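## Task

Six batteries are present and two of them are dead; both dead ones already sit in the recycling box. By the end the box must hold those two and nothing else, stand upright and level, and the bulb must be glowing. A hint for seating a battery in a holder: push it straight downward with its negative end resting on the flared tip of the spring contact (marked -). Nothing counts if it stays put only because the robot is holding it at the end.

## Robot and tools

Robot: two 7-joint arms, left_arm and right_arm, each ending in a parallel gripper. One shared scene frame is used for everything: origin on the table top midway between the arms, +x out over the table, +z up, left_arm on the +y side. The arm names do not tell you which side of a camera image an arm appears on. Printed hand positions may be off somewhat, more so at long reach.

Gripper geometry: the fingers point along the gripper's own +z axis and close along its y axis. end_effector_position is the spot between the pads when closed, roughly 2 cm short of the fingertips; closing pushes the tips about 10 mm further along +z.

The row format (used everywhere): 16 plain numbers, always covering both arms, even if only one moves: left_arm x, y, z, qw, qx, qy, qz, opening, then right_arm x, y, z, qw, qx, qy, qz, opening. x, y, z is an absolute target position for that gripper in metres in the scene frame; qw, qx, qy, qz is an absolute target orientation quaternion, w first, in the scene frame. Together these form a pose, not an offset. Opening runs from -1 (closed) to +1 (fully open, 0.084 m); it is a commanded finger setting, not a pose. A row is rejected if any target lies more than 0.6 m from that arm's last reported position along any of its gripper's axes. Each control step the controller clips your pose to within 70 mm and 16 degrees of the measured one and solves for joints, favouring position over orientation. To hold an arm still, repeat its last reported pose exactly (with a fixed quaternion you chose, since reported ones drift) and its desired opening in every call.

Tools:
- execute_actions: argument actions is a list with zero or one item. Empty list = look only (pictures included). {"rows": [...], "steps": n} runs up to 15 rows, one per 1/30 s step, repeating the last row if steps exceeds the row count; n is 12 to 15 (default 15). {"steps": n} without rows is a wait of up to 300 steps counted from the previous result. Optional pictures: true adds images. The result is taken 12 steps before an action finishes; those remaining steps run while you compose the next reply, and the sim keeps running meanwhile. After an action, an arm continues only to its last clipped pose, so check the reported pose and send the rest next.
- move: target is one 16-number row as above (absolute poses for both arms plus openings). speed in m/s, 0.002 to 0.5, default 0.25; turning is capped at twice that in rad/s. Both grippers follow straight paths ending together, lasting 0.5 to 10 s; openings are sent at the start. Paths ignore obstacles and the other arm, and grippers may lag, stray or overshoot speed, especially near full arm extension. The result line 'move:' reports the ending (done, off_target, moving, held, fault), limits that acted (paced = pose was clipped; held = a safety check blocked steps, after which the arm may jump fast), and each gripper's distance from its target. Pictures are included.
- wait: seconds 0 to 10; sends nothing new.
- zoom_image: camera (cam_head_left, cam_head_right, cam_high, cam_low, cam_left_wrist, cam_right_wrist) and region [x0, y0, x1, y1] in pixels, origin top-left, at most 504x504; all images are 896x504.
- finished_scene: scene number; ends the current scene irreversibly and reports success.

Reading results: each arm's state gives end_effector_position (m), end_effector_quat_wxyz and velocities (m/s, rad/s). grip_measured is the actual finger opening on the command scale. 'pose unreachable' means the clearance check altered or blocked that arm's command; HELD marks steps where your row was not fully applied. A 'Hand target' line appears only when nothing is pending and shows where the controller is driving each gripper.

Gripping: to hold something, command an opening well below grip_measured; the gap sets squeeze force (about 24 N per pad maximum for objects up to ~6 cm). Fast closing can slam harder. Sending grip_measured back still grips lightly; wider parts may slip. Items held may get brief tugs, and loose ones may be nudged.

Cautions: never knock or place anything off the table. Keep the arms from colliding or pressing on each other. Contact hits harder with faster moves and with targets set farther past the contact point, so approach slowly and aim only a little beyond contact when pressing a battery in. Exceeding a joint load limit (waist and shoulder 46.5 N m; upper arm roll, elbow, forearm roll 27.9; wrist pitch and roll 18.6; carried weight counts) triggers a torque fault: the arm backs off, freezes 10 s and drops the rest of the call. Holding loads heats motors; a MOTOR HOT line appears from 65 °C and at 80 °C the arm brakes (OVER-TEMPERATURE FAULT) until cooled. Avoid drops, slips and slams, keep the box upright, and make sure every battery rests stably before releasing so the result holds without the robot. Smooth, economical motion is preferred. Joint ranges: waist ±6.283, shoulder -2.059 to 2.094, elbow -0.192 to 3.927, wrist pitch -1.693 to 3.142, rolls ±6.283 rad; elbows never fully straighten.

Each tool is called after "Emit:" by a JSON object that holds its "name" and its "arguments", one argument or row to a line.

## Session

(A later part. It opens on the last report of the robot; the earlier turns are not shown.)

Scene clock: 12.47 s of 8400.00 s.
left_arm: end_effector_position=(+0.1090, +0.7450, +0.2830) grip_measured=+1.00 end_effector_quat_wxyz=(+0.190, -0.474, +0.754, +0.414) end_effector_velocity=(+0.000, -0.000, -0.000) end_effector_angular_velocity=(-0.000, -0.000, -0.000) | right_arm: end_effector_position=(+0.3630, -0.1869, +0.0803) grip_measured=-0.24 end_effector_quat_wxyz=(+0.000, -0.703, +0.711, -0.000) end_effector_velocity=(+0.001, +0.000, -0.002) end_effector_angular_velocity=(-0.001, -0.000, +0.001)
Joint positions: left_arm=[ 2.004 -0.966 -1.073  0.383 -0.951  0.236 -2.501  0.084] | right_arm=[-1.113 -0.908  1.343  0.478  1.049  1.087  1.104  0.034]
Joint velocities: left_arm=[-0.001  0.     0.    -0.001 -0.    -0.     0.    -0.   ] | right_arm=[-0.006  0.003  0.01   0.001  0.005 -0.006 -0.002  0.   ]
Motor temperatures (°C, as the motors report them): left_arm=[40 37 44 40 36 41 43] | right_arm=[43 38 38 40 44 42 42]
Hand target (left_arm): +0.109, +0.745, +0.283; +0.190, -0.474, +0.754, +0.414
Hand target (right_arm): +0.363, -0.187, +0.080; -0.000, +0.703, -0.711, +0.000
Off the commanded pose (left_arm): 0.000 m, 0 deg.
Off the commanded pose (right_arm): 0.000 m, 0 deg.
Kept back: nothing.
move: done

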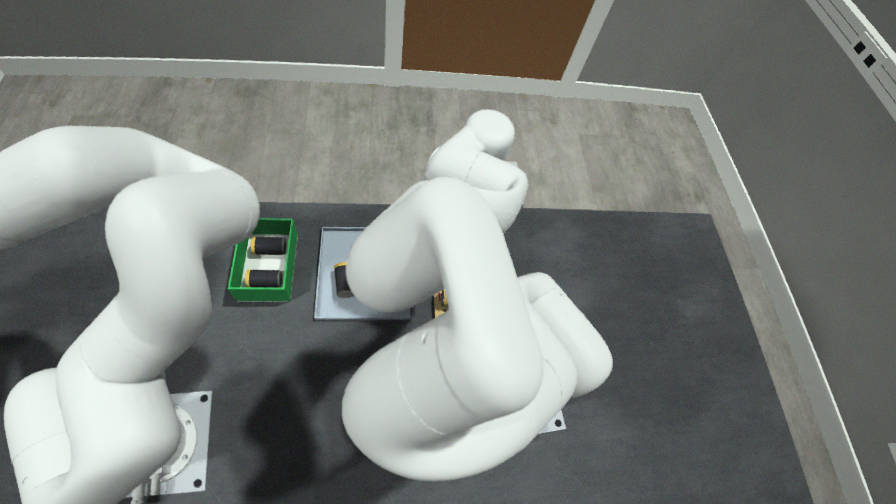

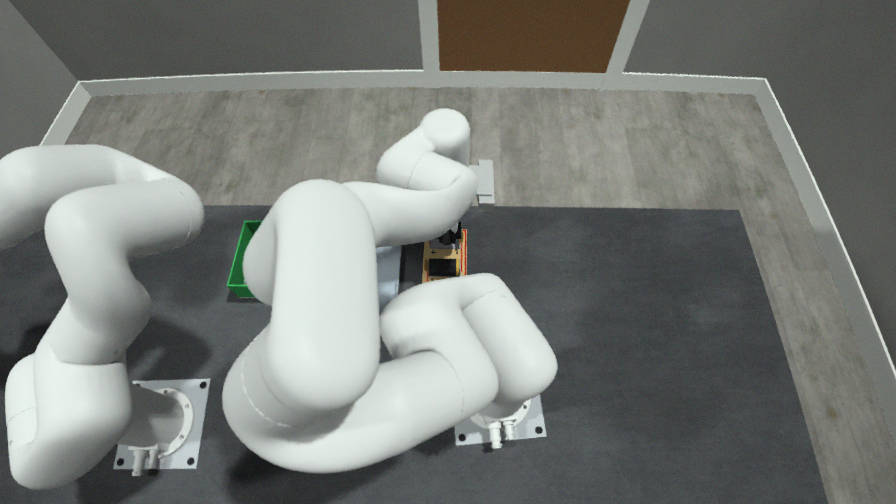

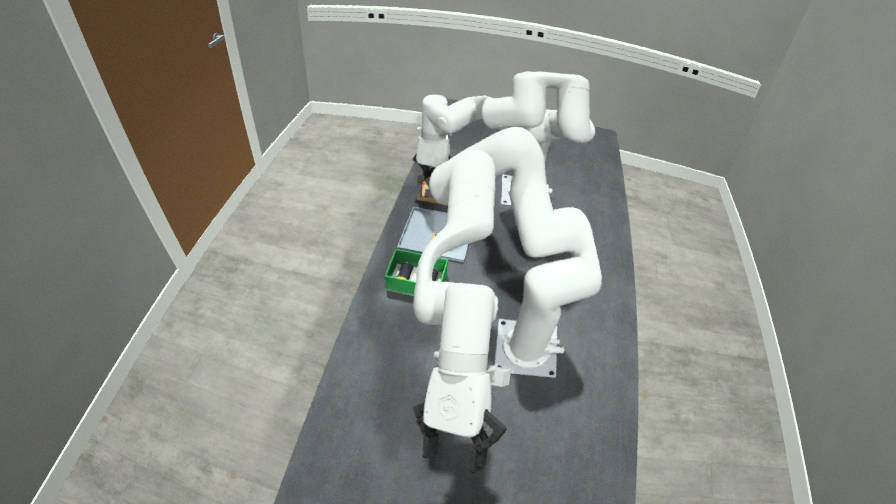

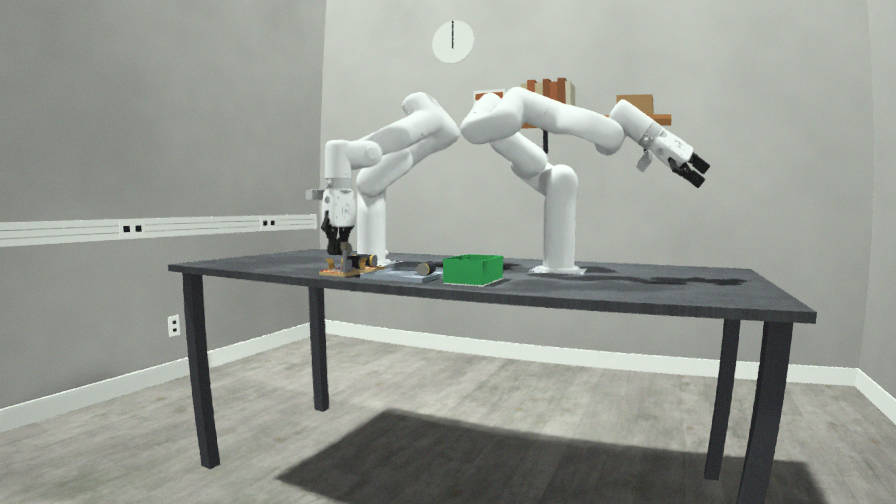

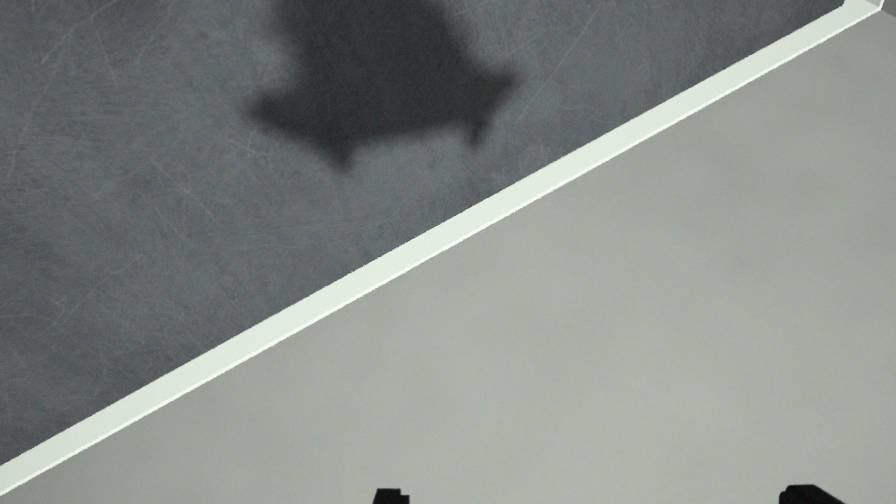

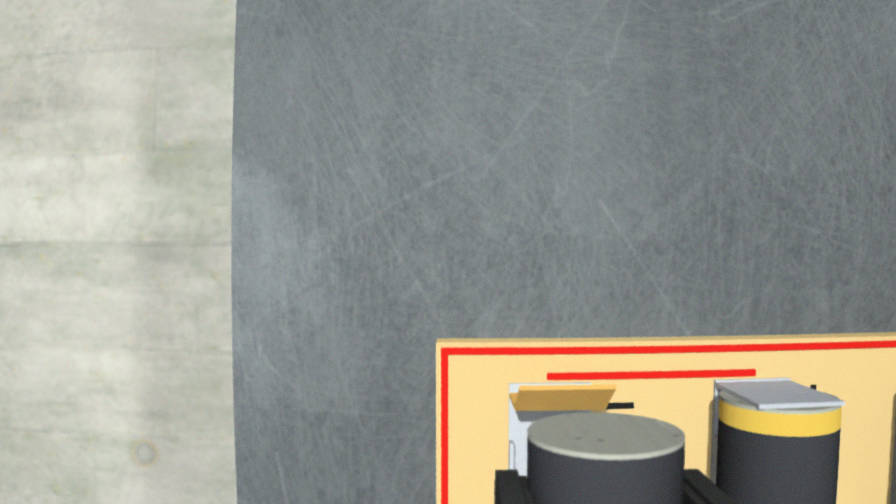

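Emit:
{"name": "move", "arguments": {
  "target": [0.109,0.745,0.283,0.19,-0.474,0.754,0.414,1,0.3665,-0.187,0.062,0,-0.703,0.711,0,-0.7],
  "speed": 0.04
}}

Emit:
{"name": "move", "arguments": {
  "target": [0.109,0.745,0.283,0.19,-0.474,0.754,0.414,1,0.3665,-0.187,0.039,0,-0.703,0.711,0,-0.7],
  "speed": 0.025
}}

Emit:
{"name": "zoom_image", "arguments": {
  "camera": "cam_low",
  "region": [290, 190, 410, 290]
}}

Scene clock: 13.87 s of 8400.00 s.
left_arm: end_effector_position=(+0.1090, +0.7450, +0.2830) grip_measured=+1.00 end_effector_quat_wxyz=(+0.190, -0.474, +0.754, +0.414) end_effector_velocity=(-0.001, -0.000, -0.000) end_effector_angular_velocity=(-0.001, +0.000, +0.001) | right_arm: end_effector_position=(+0.3666, -0.1868, +0.0623) grip_measured=-0.24 end_effector_quat_wxyz=(+0.000, -0.703, +0.711, -0.000) end_effector_velocity=(+0.001, -0.001, -0.002) end_effector_angular_velocity=(-0.001, -0.000, -0.001)
Joint positions: left_arm=[ 2.004 -0.966 -1.073  0.383 -0.951  0.236 -2.501  0.084] | right_arm=[-1.166 -0.884  1.428  0.481  1.099  1.034  1.082  0.034]
Joint velocities: left_arm=[ 0.001 -0.    -0.    -0.001 -0.     0.001  0.    -0.   ] | right_arm=[-0.007  0.002  0.008  0.001  0.004 -0.006 -0.003  0.   ]
Motor temperatures (°C, as the motors report them): left_arm=[40 37 44 40 36 41 43] | right_arm=[43 38 38 40 44 42 42]
Hand target (left_arm): +0.109, +0.745, +0.283; +0.190, -0.474, +0.754, +0.414
Hand target (right_arm): +0.367, -0.187, +0.062; -0.000, +0.703, -0.711, +0.000
Off the commanded pose (left_arm): 0.000 m, 0 deg.
Off the commanded pose (right_arm): 0.000 m, 0 deg.
Kept back: nothing.
move: done

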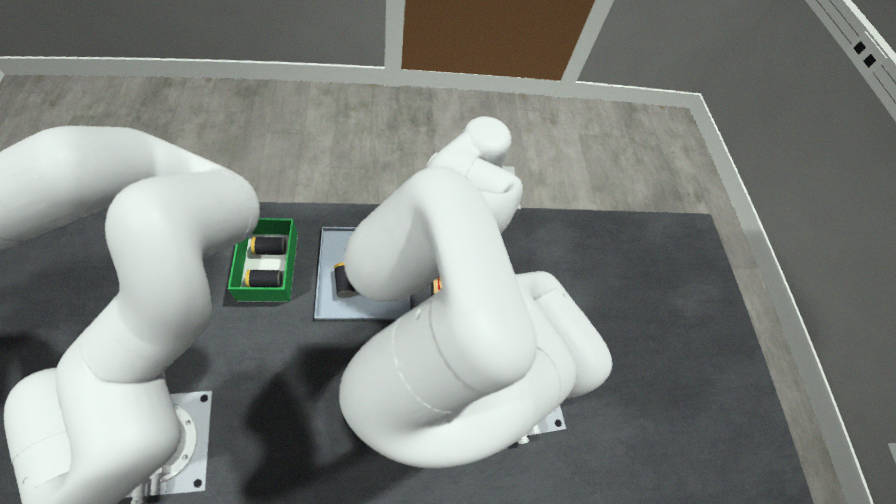

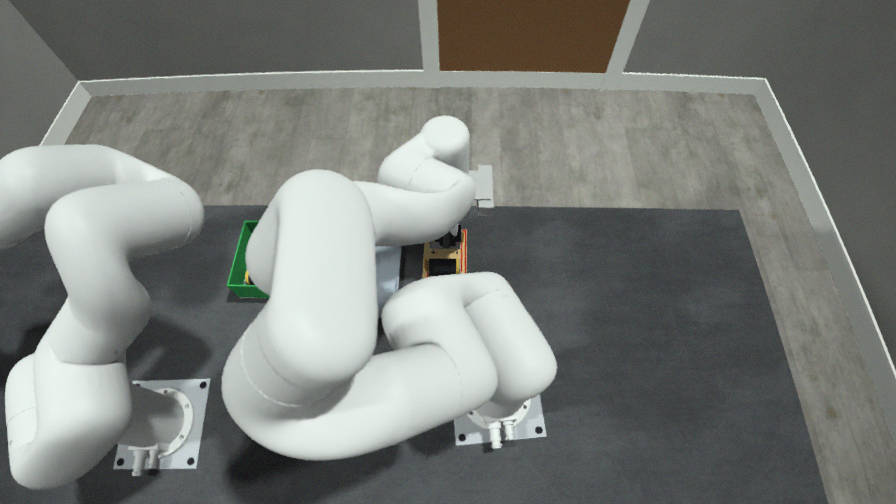

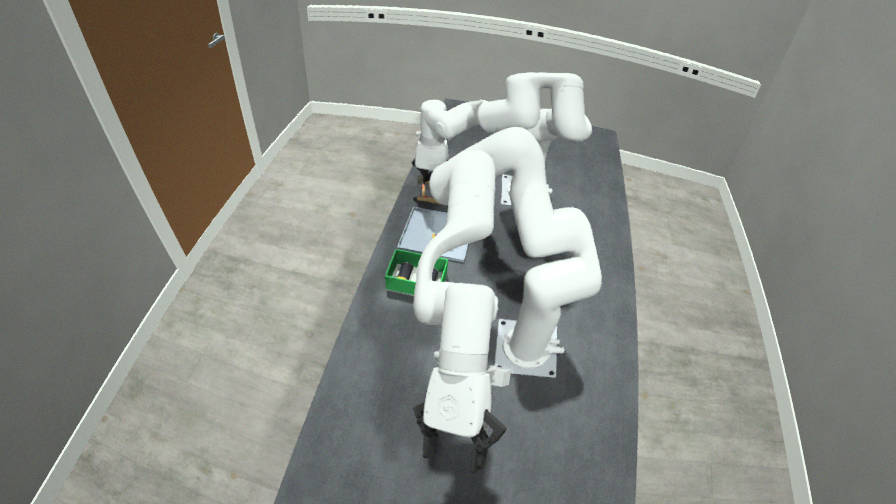

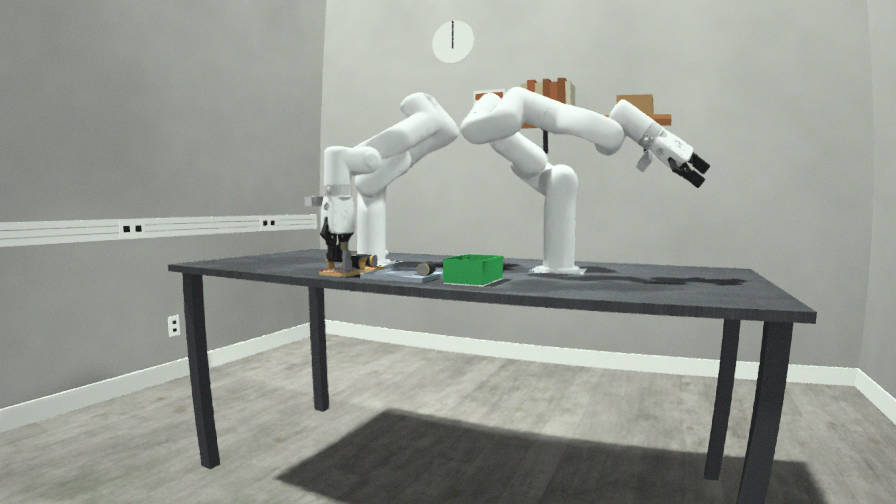

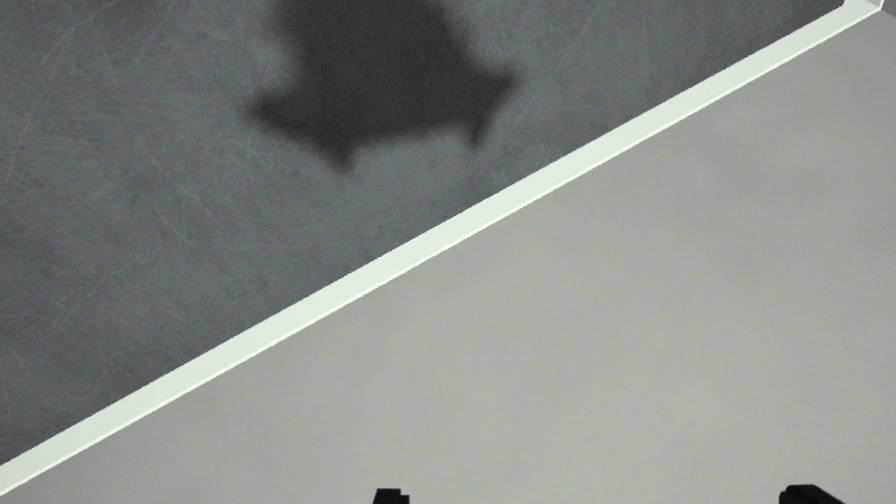

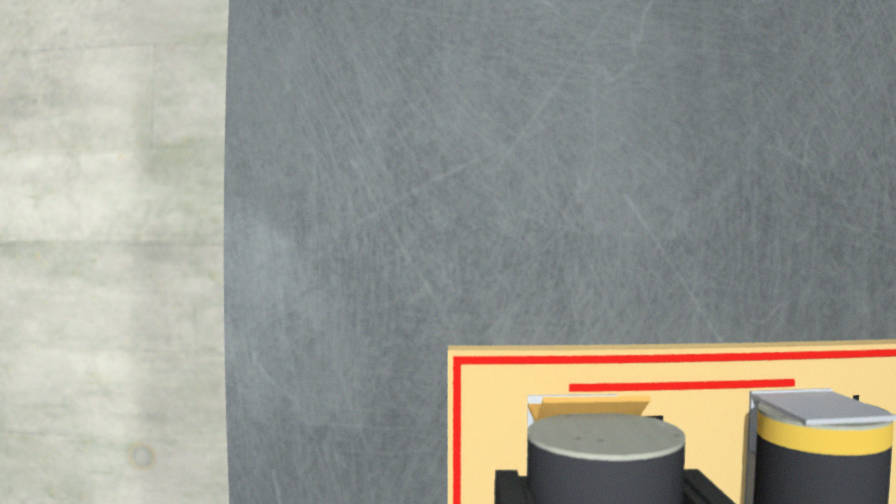

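Scene clock: 15.13 s of 8400.00 s.
left_arm: end_effector_position=(+0.1090, +0.7450, +0.2830) grip_measured=+1.00 end_effector_quat_wxyz=(+0.190, -0.474, +0.754, +0.414) end_effector_velocity=(+0.001, -0.000, +0.000) end_effector_angular_velocity=(+0.001, +0.001, -0.002) | right_arm: end_effector_position=(+0.3664, -0.1870, +0.0392) grip_measured=-0.24 end_effector_quat_wxyz=(-0.000, -0.703, +0.711, -0.000) end_effector_velocity=(+0.000, -0.000, -0.002) end_effector_angular_velocity=(+0.000, -0.000, +0.000)
Joint positions: left_arm=[ 2.004 -0.966 -1.073  0.383 -0.951  0.236 -2.501  0.084] | right_arm=[-1.226 -0.866  1.534  0.478  1.17   0.973  1.05   0.034]
Joint velocities: left_arm=[-0.001  0.    -0.     0.001  0.001 -0.     0.    -0.   ] | right_arm=[-0.005  0.001  0.007 -0.     0.005 -0.004 -0.003 -0.   ]
Motor temperatures (°C, as the motors report them): left_arm=[40 37 44 40 36 41 43] | right_arm=[43 38 39 40 44 42 42]
Hand target (left_arm): +0.109, +0.745, +0.283; +0.190, -0.474, +0.754, +0.414
Hand target (right_arm): +0.367, -0.187, +0.039; -0.000, +0.703, -0.711, +0.000
Off the commanded pose (left_arm): 0.000 m, 0 deg.
Off the commanded pose (right_arm): 0.000 m, 0 deg.
Kept back: nothing.
move: done

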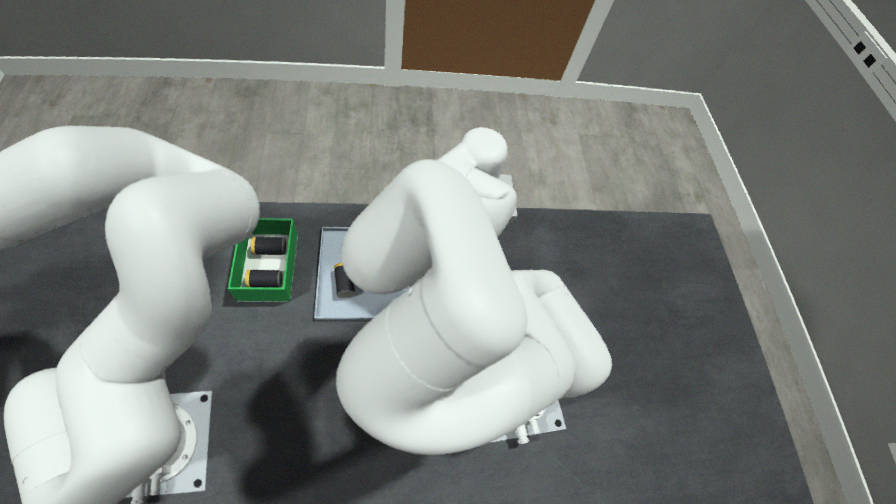

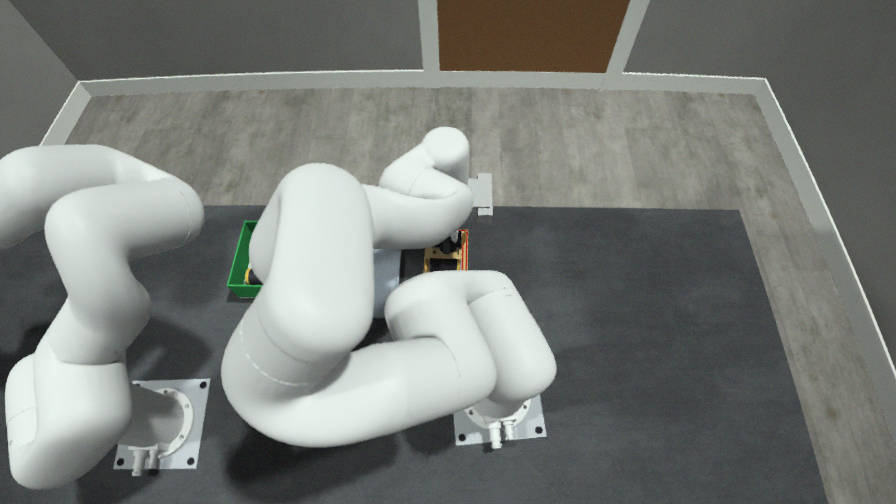

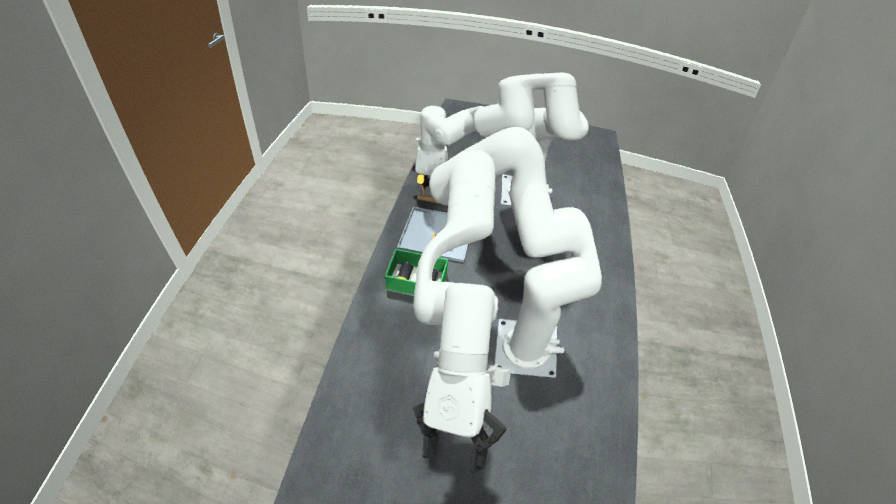

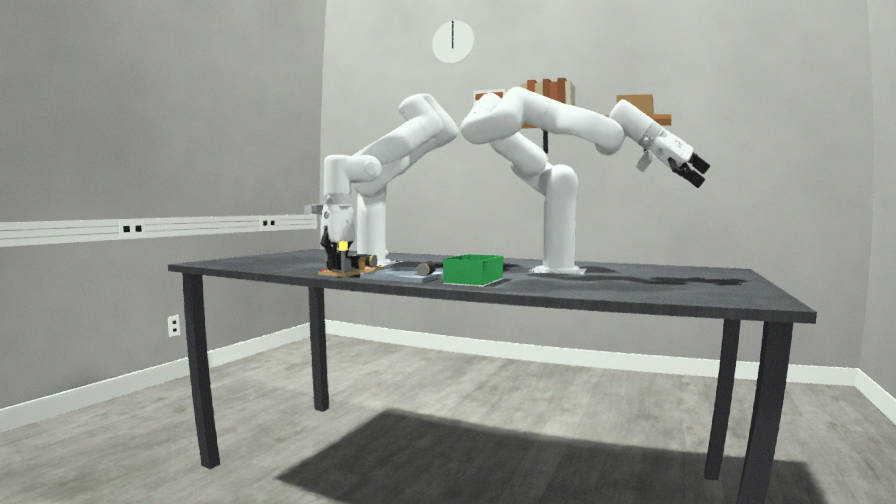

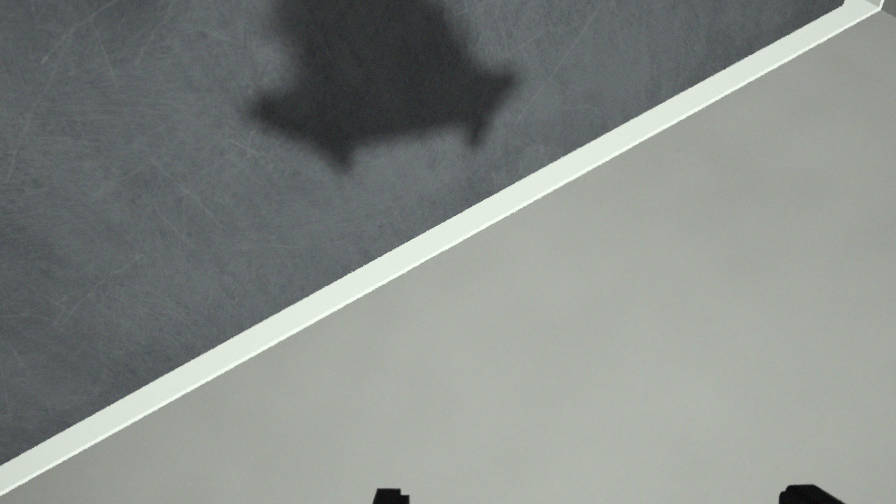

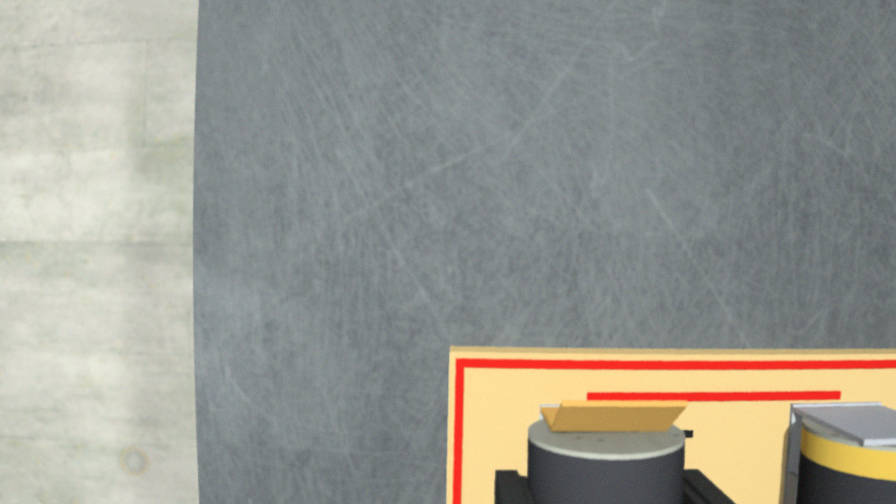

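Region (290, 190, 410, 290) of cam_low's 896x504 image, scaled by 4.200, with more detail than that image has.

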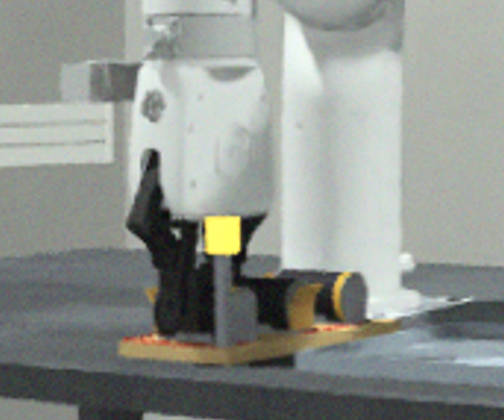

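Emit:
{"name": "move", "arguments": {
  "target": [0.109,0.745,0.283,0.19,-0.474,0.754,0.414,1,0.3665,-0.187,0.037,0,-0.703,0.711,0,-0.7],
  "speed": 0.02
}}

Emit:
{"name": "execute_actions", "arguments": {
  "actions": [
    {"rows":[[0.109,0.745,0.283,0.19,-0.474,0.754,0.414,1,0.3665,-0.187,0.038,0,-0.703,0.711,0,0.05]]}
  ]
}}

Emit:
{"name": "move", "arguments": {
  "target": [0.109,0.745,0.283,0.19,-0.474,0.754,0.414,1,0.3665,-0.187,0.12,0,-0.703,0.711,0,0.05]
}}

Scene clock: 16.30 s of 8400.00 s.
left_arm: end_effector_position=(+0.1090, +0.7450, +0.2830) grip_measured=+1.00 end_effector_quat_wxyz=(+0.190, -0.474, +0.754, +0.414) end_effector_velocity=(-0.001, +0.000, +0.000) end_effector_angular_velocity=(+0.000, +0.000, +0.002) | right_arm: end_effector_position=(+0.3672, -0.1868, +0.0377) grip_measured=-0.24 end_effector_quat_wxyz=(+0.001, -0.703, +0.711, -0.000) end_effector_velocity=(-0.001, -0.001, -0.001) end_effector_angular_velocity=(+0.002, +0.003, -0.002)
Joint positions: left_arm=[ 2.004 -0.966 -1.073  0.383 -0.951  0.236 -2.501  0.084] | right_arm=[-1.232 -0.865  1.543  0.479  1.176  0.968  1.047  0.034]
Joint velocities: left_arm=[ 0.002  0.     0.     0.     0.001 -0.    -0.    -0.   ] | right_arm=[-0.003  0.     0.003 -0.002  0.003  0.001 -0.002 -0.001]
Motor temperatures (°C, as the motors report them): left_arm=[40 37 44 40 36 41 43] | right_arm=[43 38 39 40 44 42 42]
Hand target (left_arm): +0.109, +0.745, +0.283; +0.190, -0.474, +0.754, +0.414
Hand target (right_arm): +0.366, -0.187, +0.037; -0.000, +0.703, -0.711, +0.000
Off the commanded pose (left_arm): 0.000 m, 0 deg.
Off the commanded pose (right_arm): 0.001 m, 0 deg.
Kept back: nothing.
move: done

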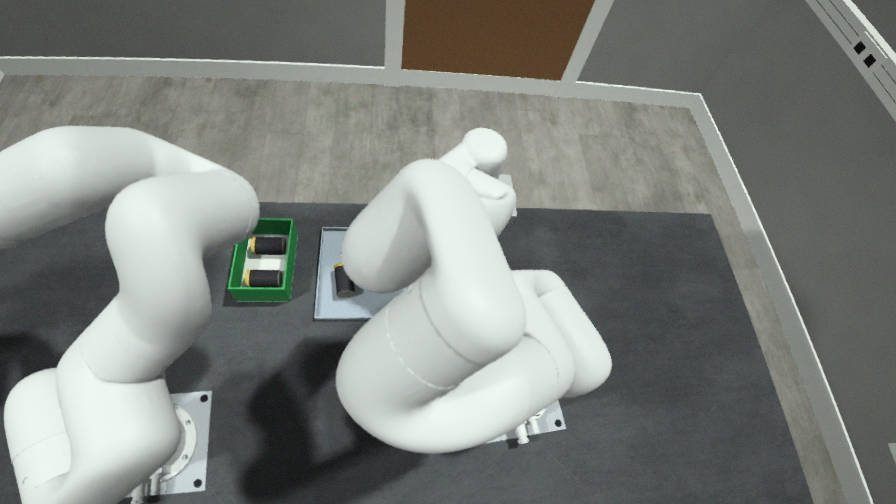

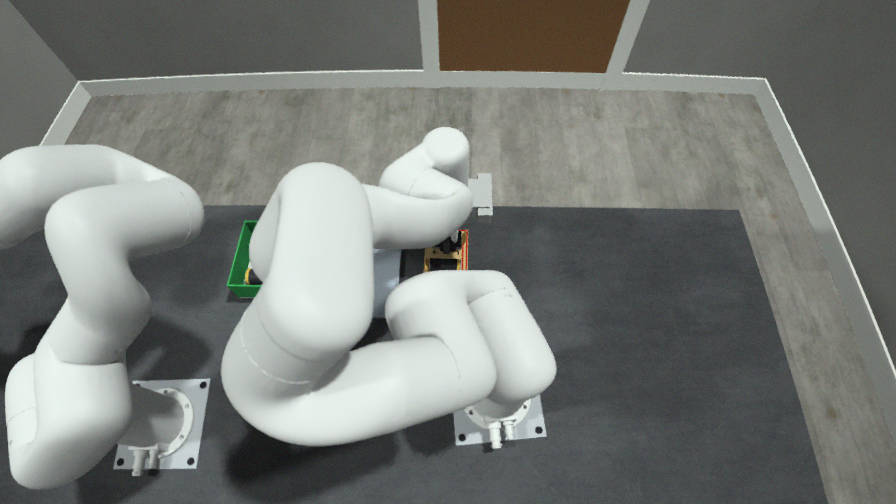

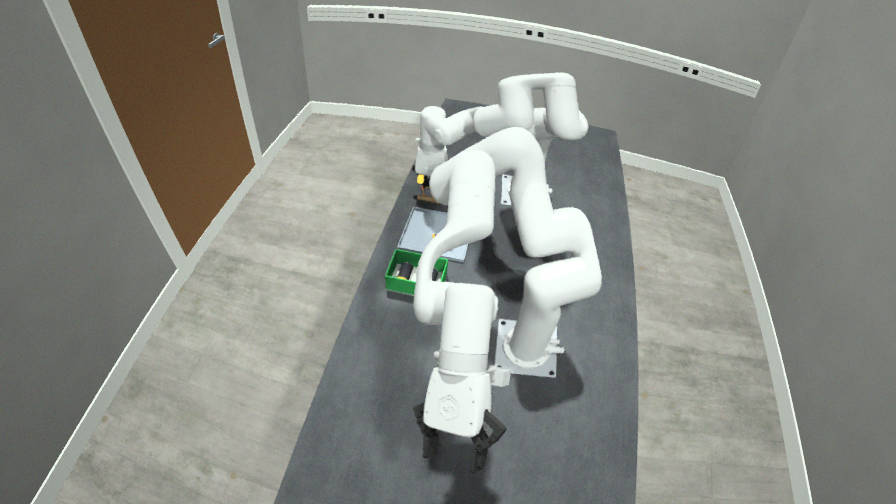

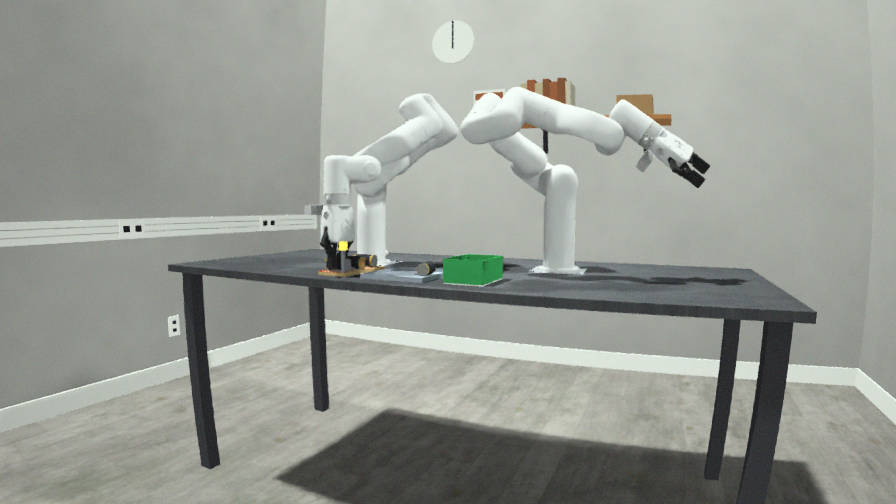

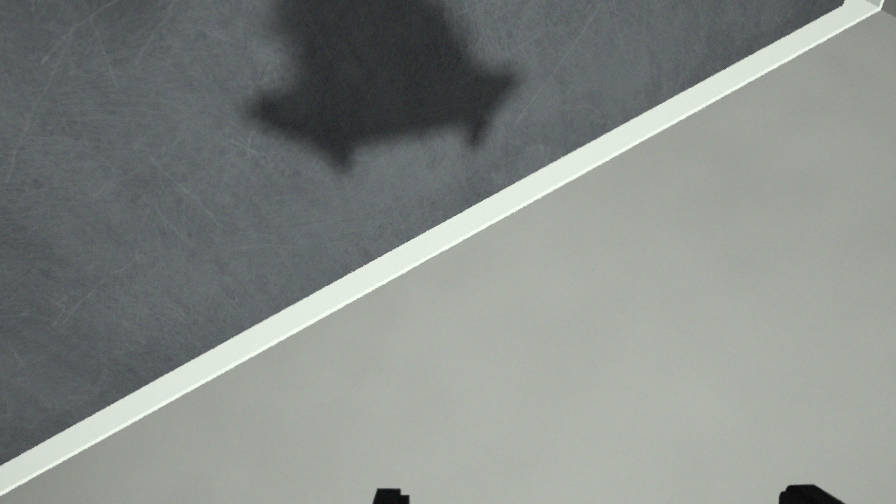

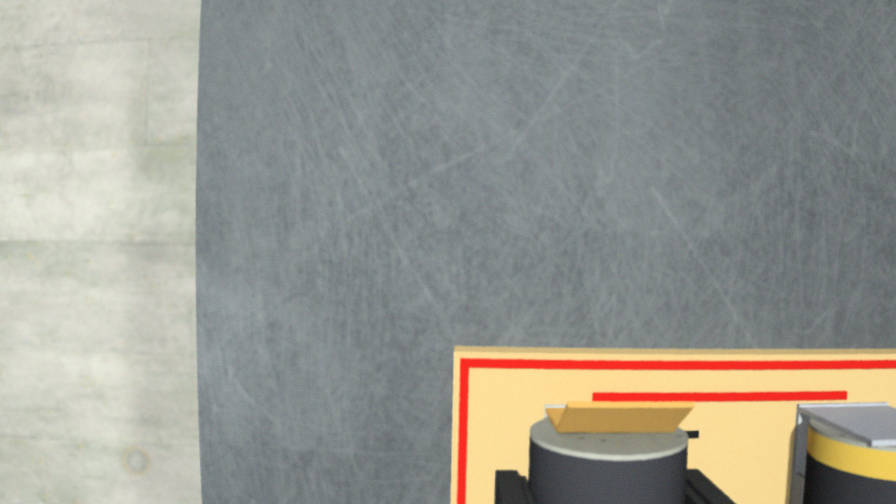

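Scene clock: 16.40 s of 8400.00 s.
left_arm: end_effector_position=(+0.1090, +0.7450, +0.2830) grip_measured=+1.00 end_effector_quat_wxyz=(+0.190, -0.474, +0.754, +0.414) end_effector_velocity=(-0.001, +0.000, -0.000) end_effector_angular_velocity=(+0.000, -0.000, +0.002) | right_arm: end_effector_position=(+0.3665, -0.1869, +0.0372) grip_measured=-0.14 end_effector_quat_wxyz=(-0.000, -0.703, +0.711, -0.000) end_effector_velocity=(-0.033, -0.003, -0.026) end_effector_angular_velocity=(-0.034, +0.085, +0.019)
Joint positions: left_arm=[ 2.004 -0.966 -1.073  0.383 -0.951  0.236 -2.501  0.084] | right_arm=[-1.231 -0.865  1.544  0.478  1.176  0.968  1.048  0.038]
Joint velocities: left_arm=[ 0.002  0.    -0.    -0.    -0.001 -0.    -0.     0.   ] | right_arm=[ 0.007 -0.002  0.073 -0.04  -0.006  0.011  0.008  0.137]
Motor temperatures (°C, as the motors report them): left_arm=[40 37 44 40 36 41 43] | right_arm=[43 38 39 40 44 42 42]
Steps of this call (steps 1 to 3: the first 3 steps of this action). Readings (end_effector_position):
1: left_arm (+0.1090, +0.7450, +0.2830) | right_arm (+0.3672, -0.1868, +0.0377)
2: left_arm (+0.1090, +0.7450, +0.2830) | right_arm (+0.3671, -0.1868, +0.0377)
3: the state above

Scene clock: 17.83 s of 8400.00 s.
left_arm: end_effector_position=(+0.1090, +0.7450, +0.2830) grip_measured=+1.00 end_effector_quat_wxyz=(+0.190, -0.474, +0.754, +0.414) end_effector_velocity=(+0.001, -0.000, +0.000) end_effector_angular_velocity=(+0.000, -0.001, -0.001) | right_arm: end_effector_position=(+0.3665, -0.1872, +0.1196) grip_measured=+0.04 end_effector_quat_wxyz=(-0.000, -0.703, +0.711, +0.000) end_effector_velocity=(-0.001, +0.000, +0.002) end_effector_angular_velocity=(+0.000, -0.000, +0.001)
Joint positions: left_arm=[ 2.004 -0.966 -1.073  0.383 -0.951  0.236 -2.501  0.084] | right_arm=[-1.071 -0.929  1.204  0.522  0.939  1.186  1.142  0.046]
Joint velocities: left_arm=[-0.001  0.     0.     0.    -0.001  0.001 -0.     0.   ] | right_arm=[ 0.005 -0.004 -0.008  0.    -0.004  0.006  0.001 -0.   ]
Motor temperatures (°C, as the motors report them): left_arm=[40 37 44 40 36 41 43] | right_arm=[43 38 39 40 44 42 42]
Hand target (left_arm): +0.109, +0.745, +0.283; +0.190, -0.474, +0.754, +0.414
Hand target (right_arm): +0.367, -0.187, +0.120; +0.000, +0.703, -0.711, -0.000
Off your previous action's commanded pose (left_arm): 0.000 m, 0 deg at its last step (step 12 of this call).
Off your previous action's commanded pose (right_arm): 0.000 m, 0 deg at its last step (step 12 of this call).
Off the commanded pose (left_arm): 0.000 m, 0 deg.
Off the commanded pose (right_arm): 0.000 m, 0 deg.
Kept back: nothing.
move: done

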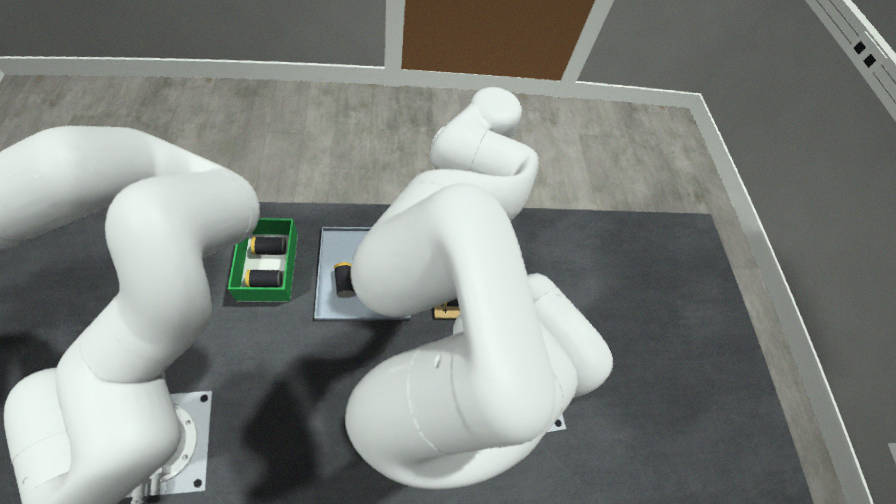

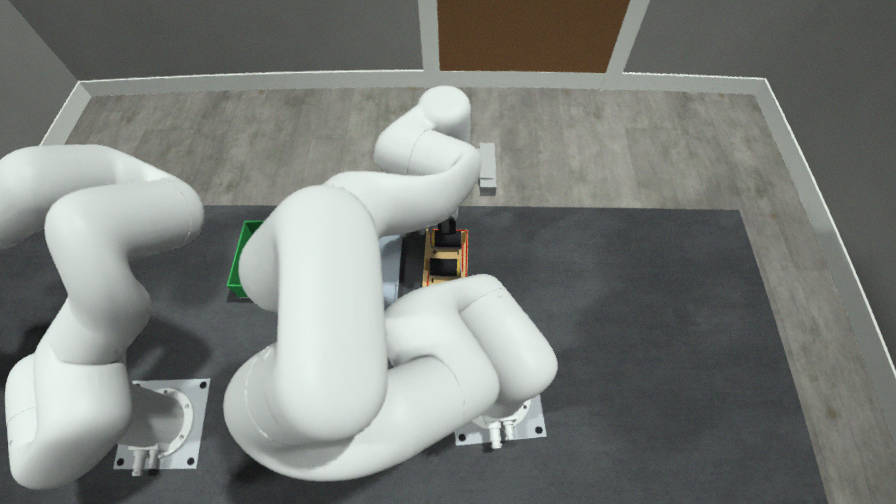

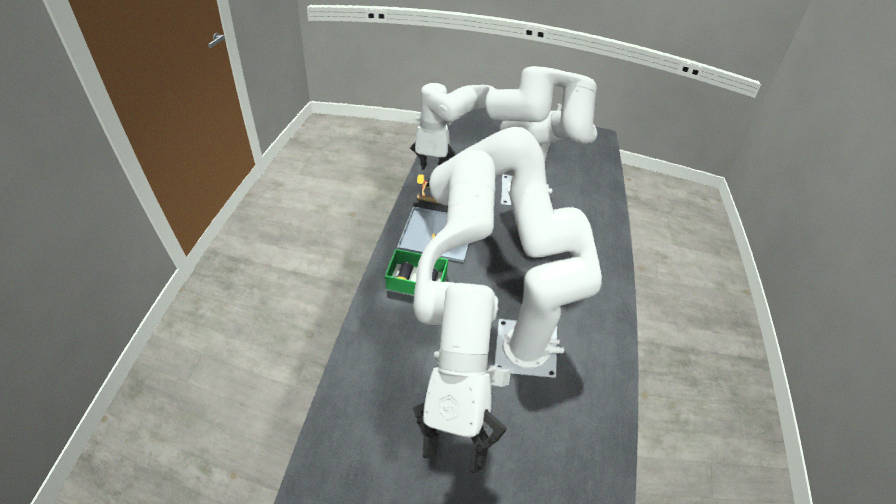

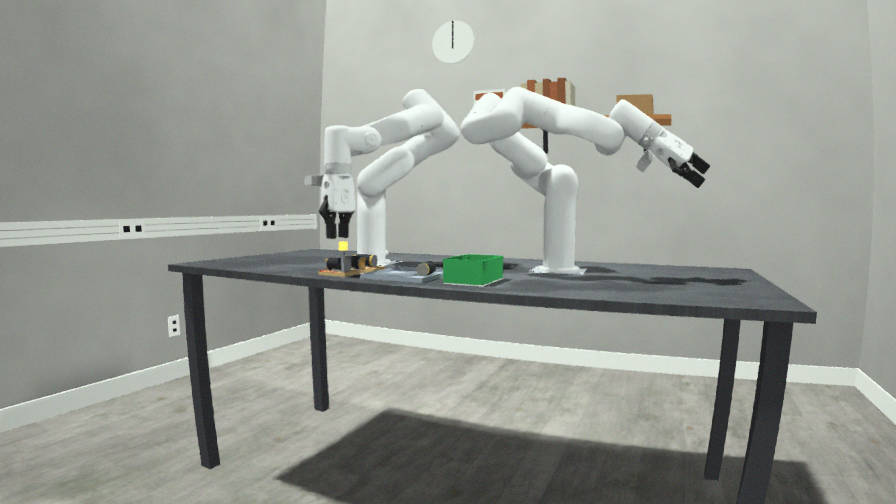

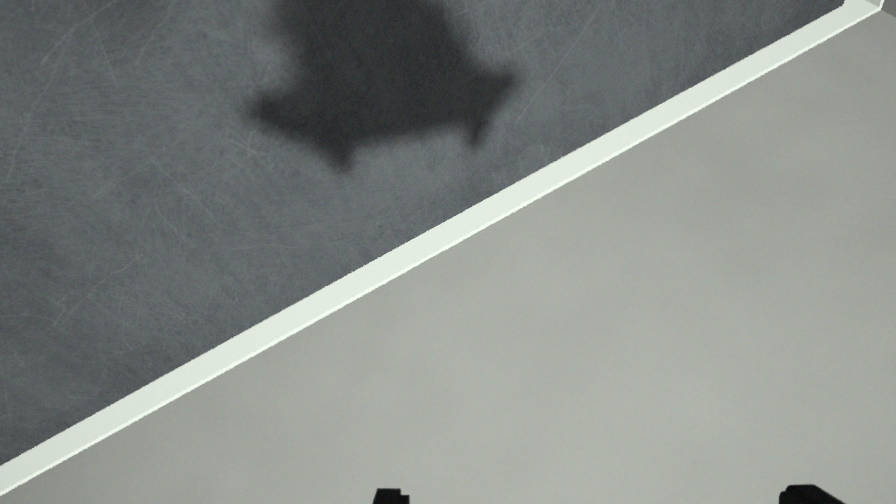

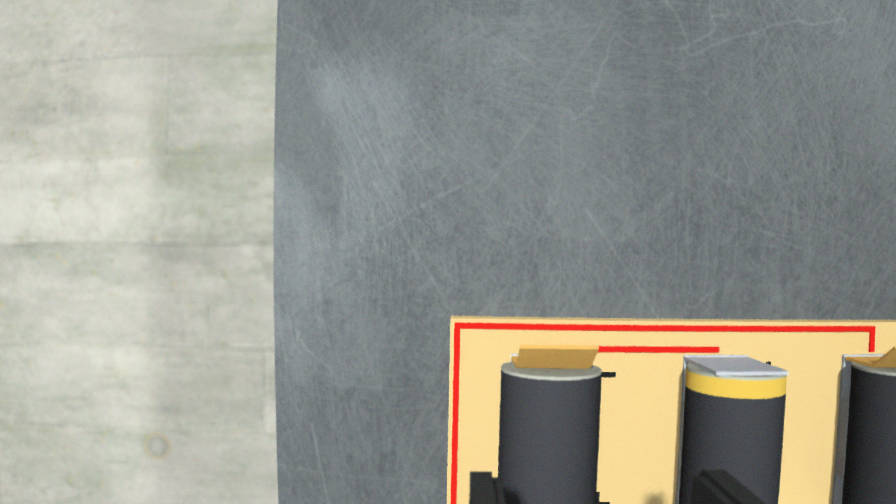

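Emit:
{"name": "finished_scene", "arguments": {
  "scene": 1
}}

The scene is finished: the task was done.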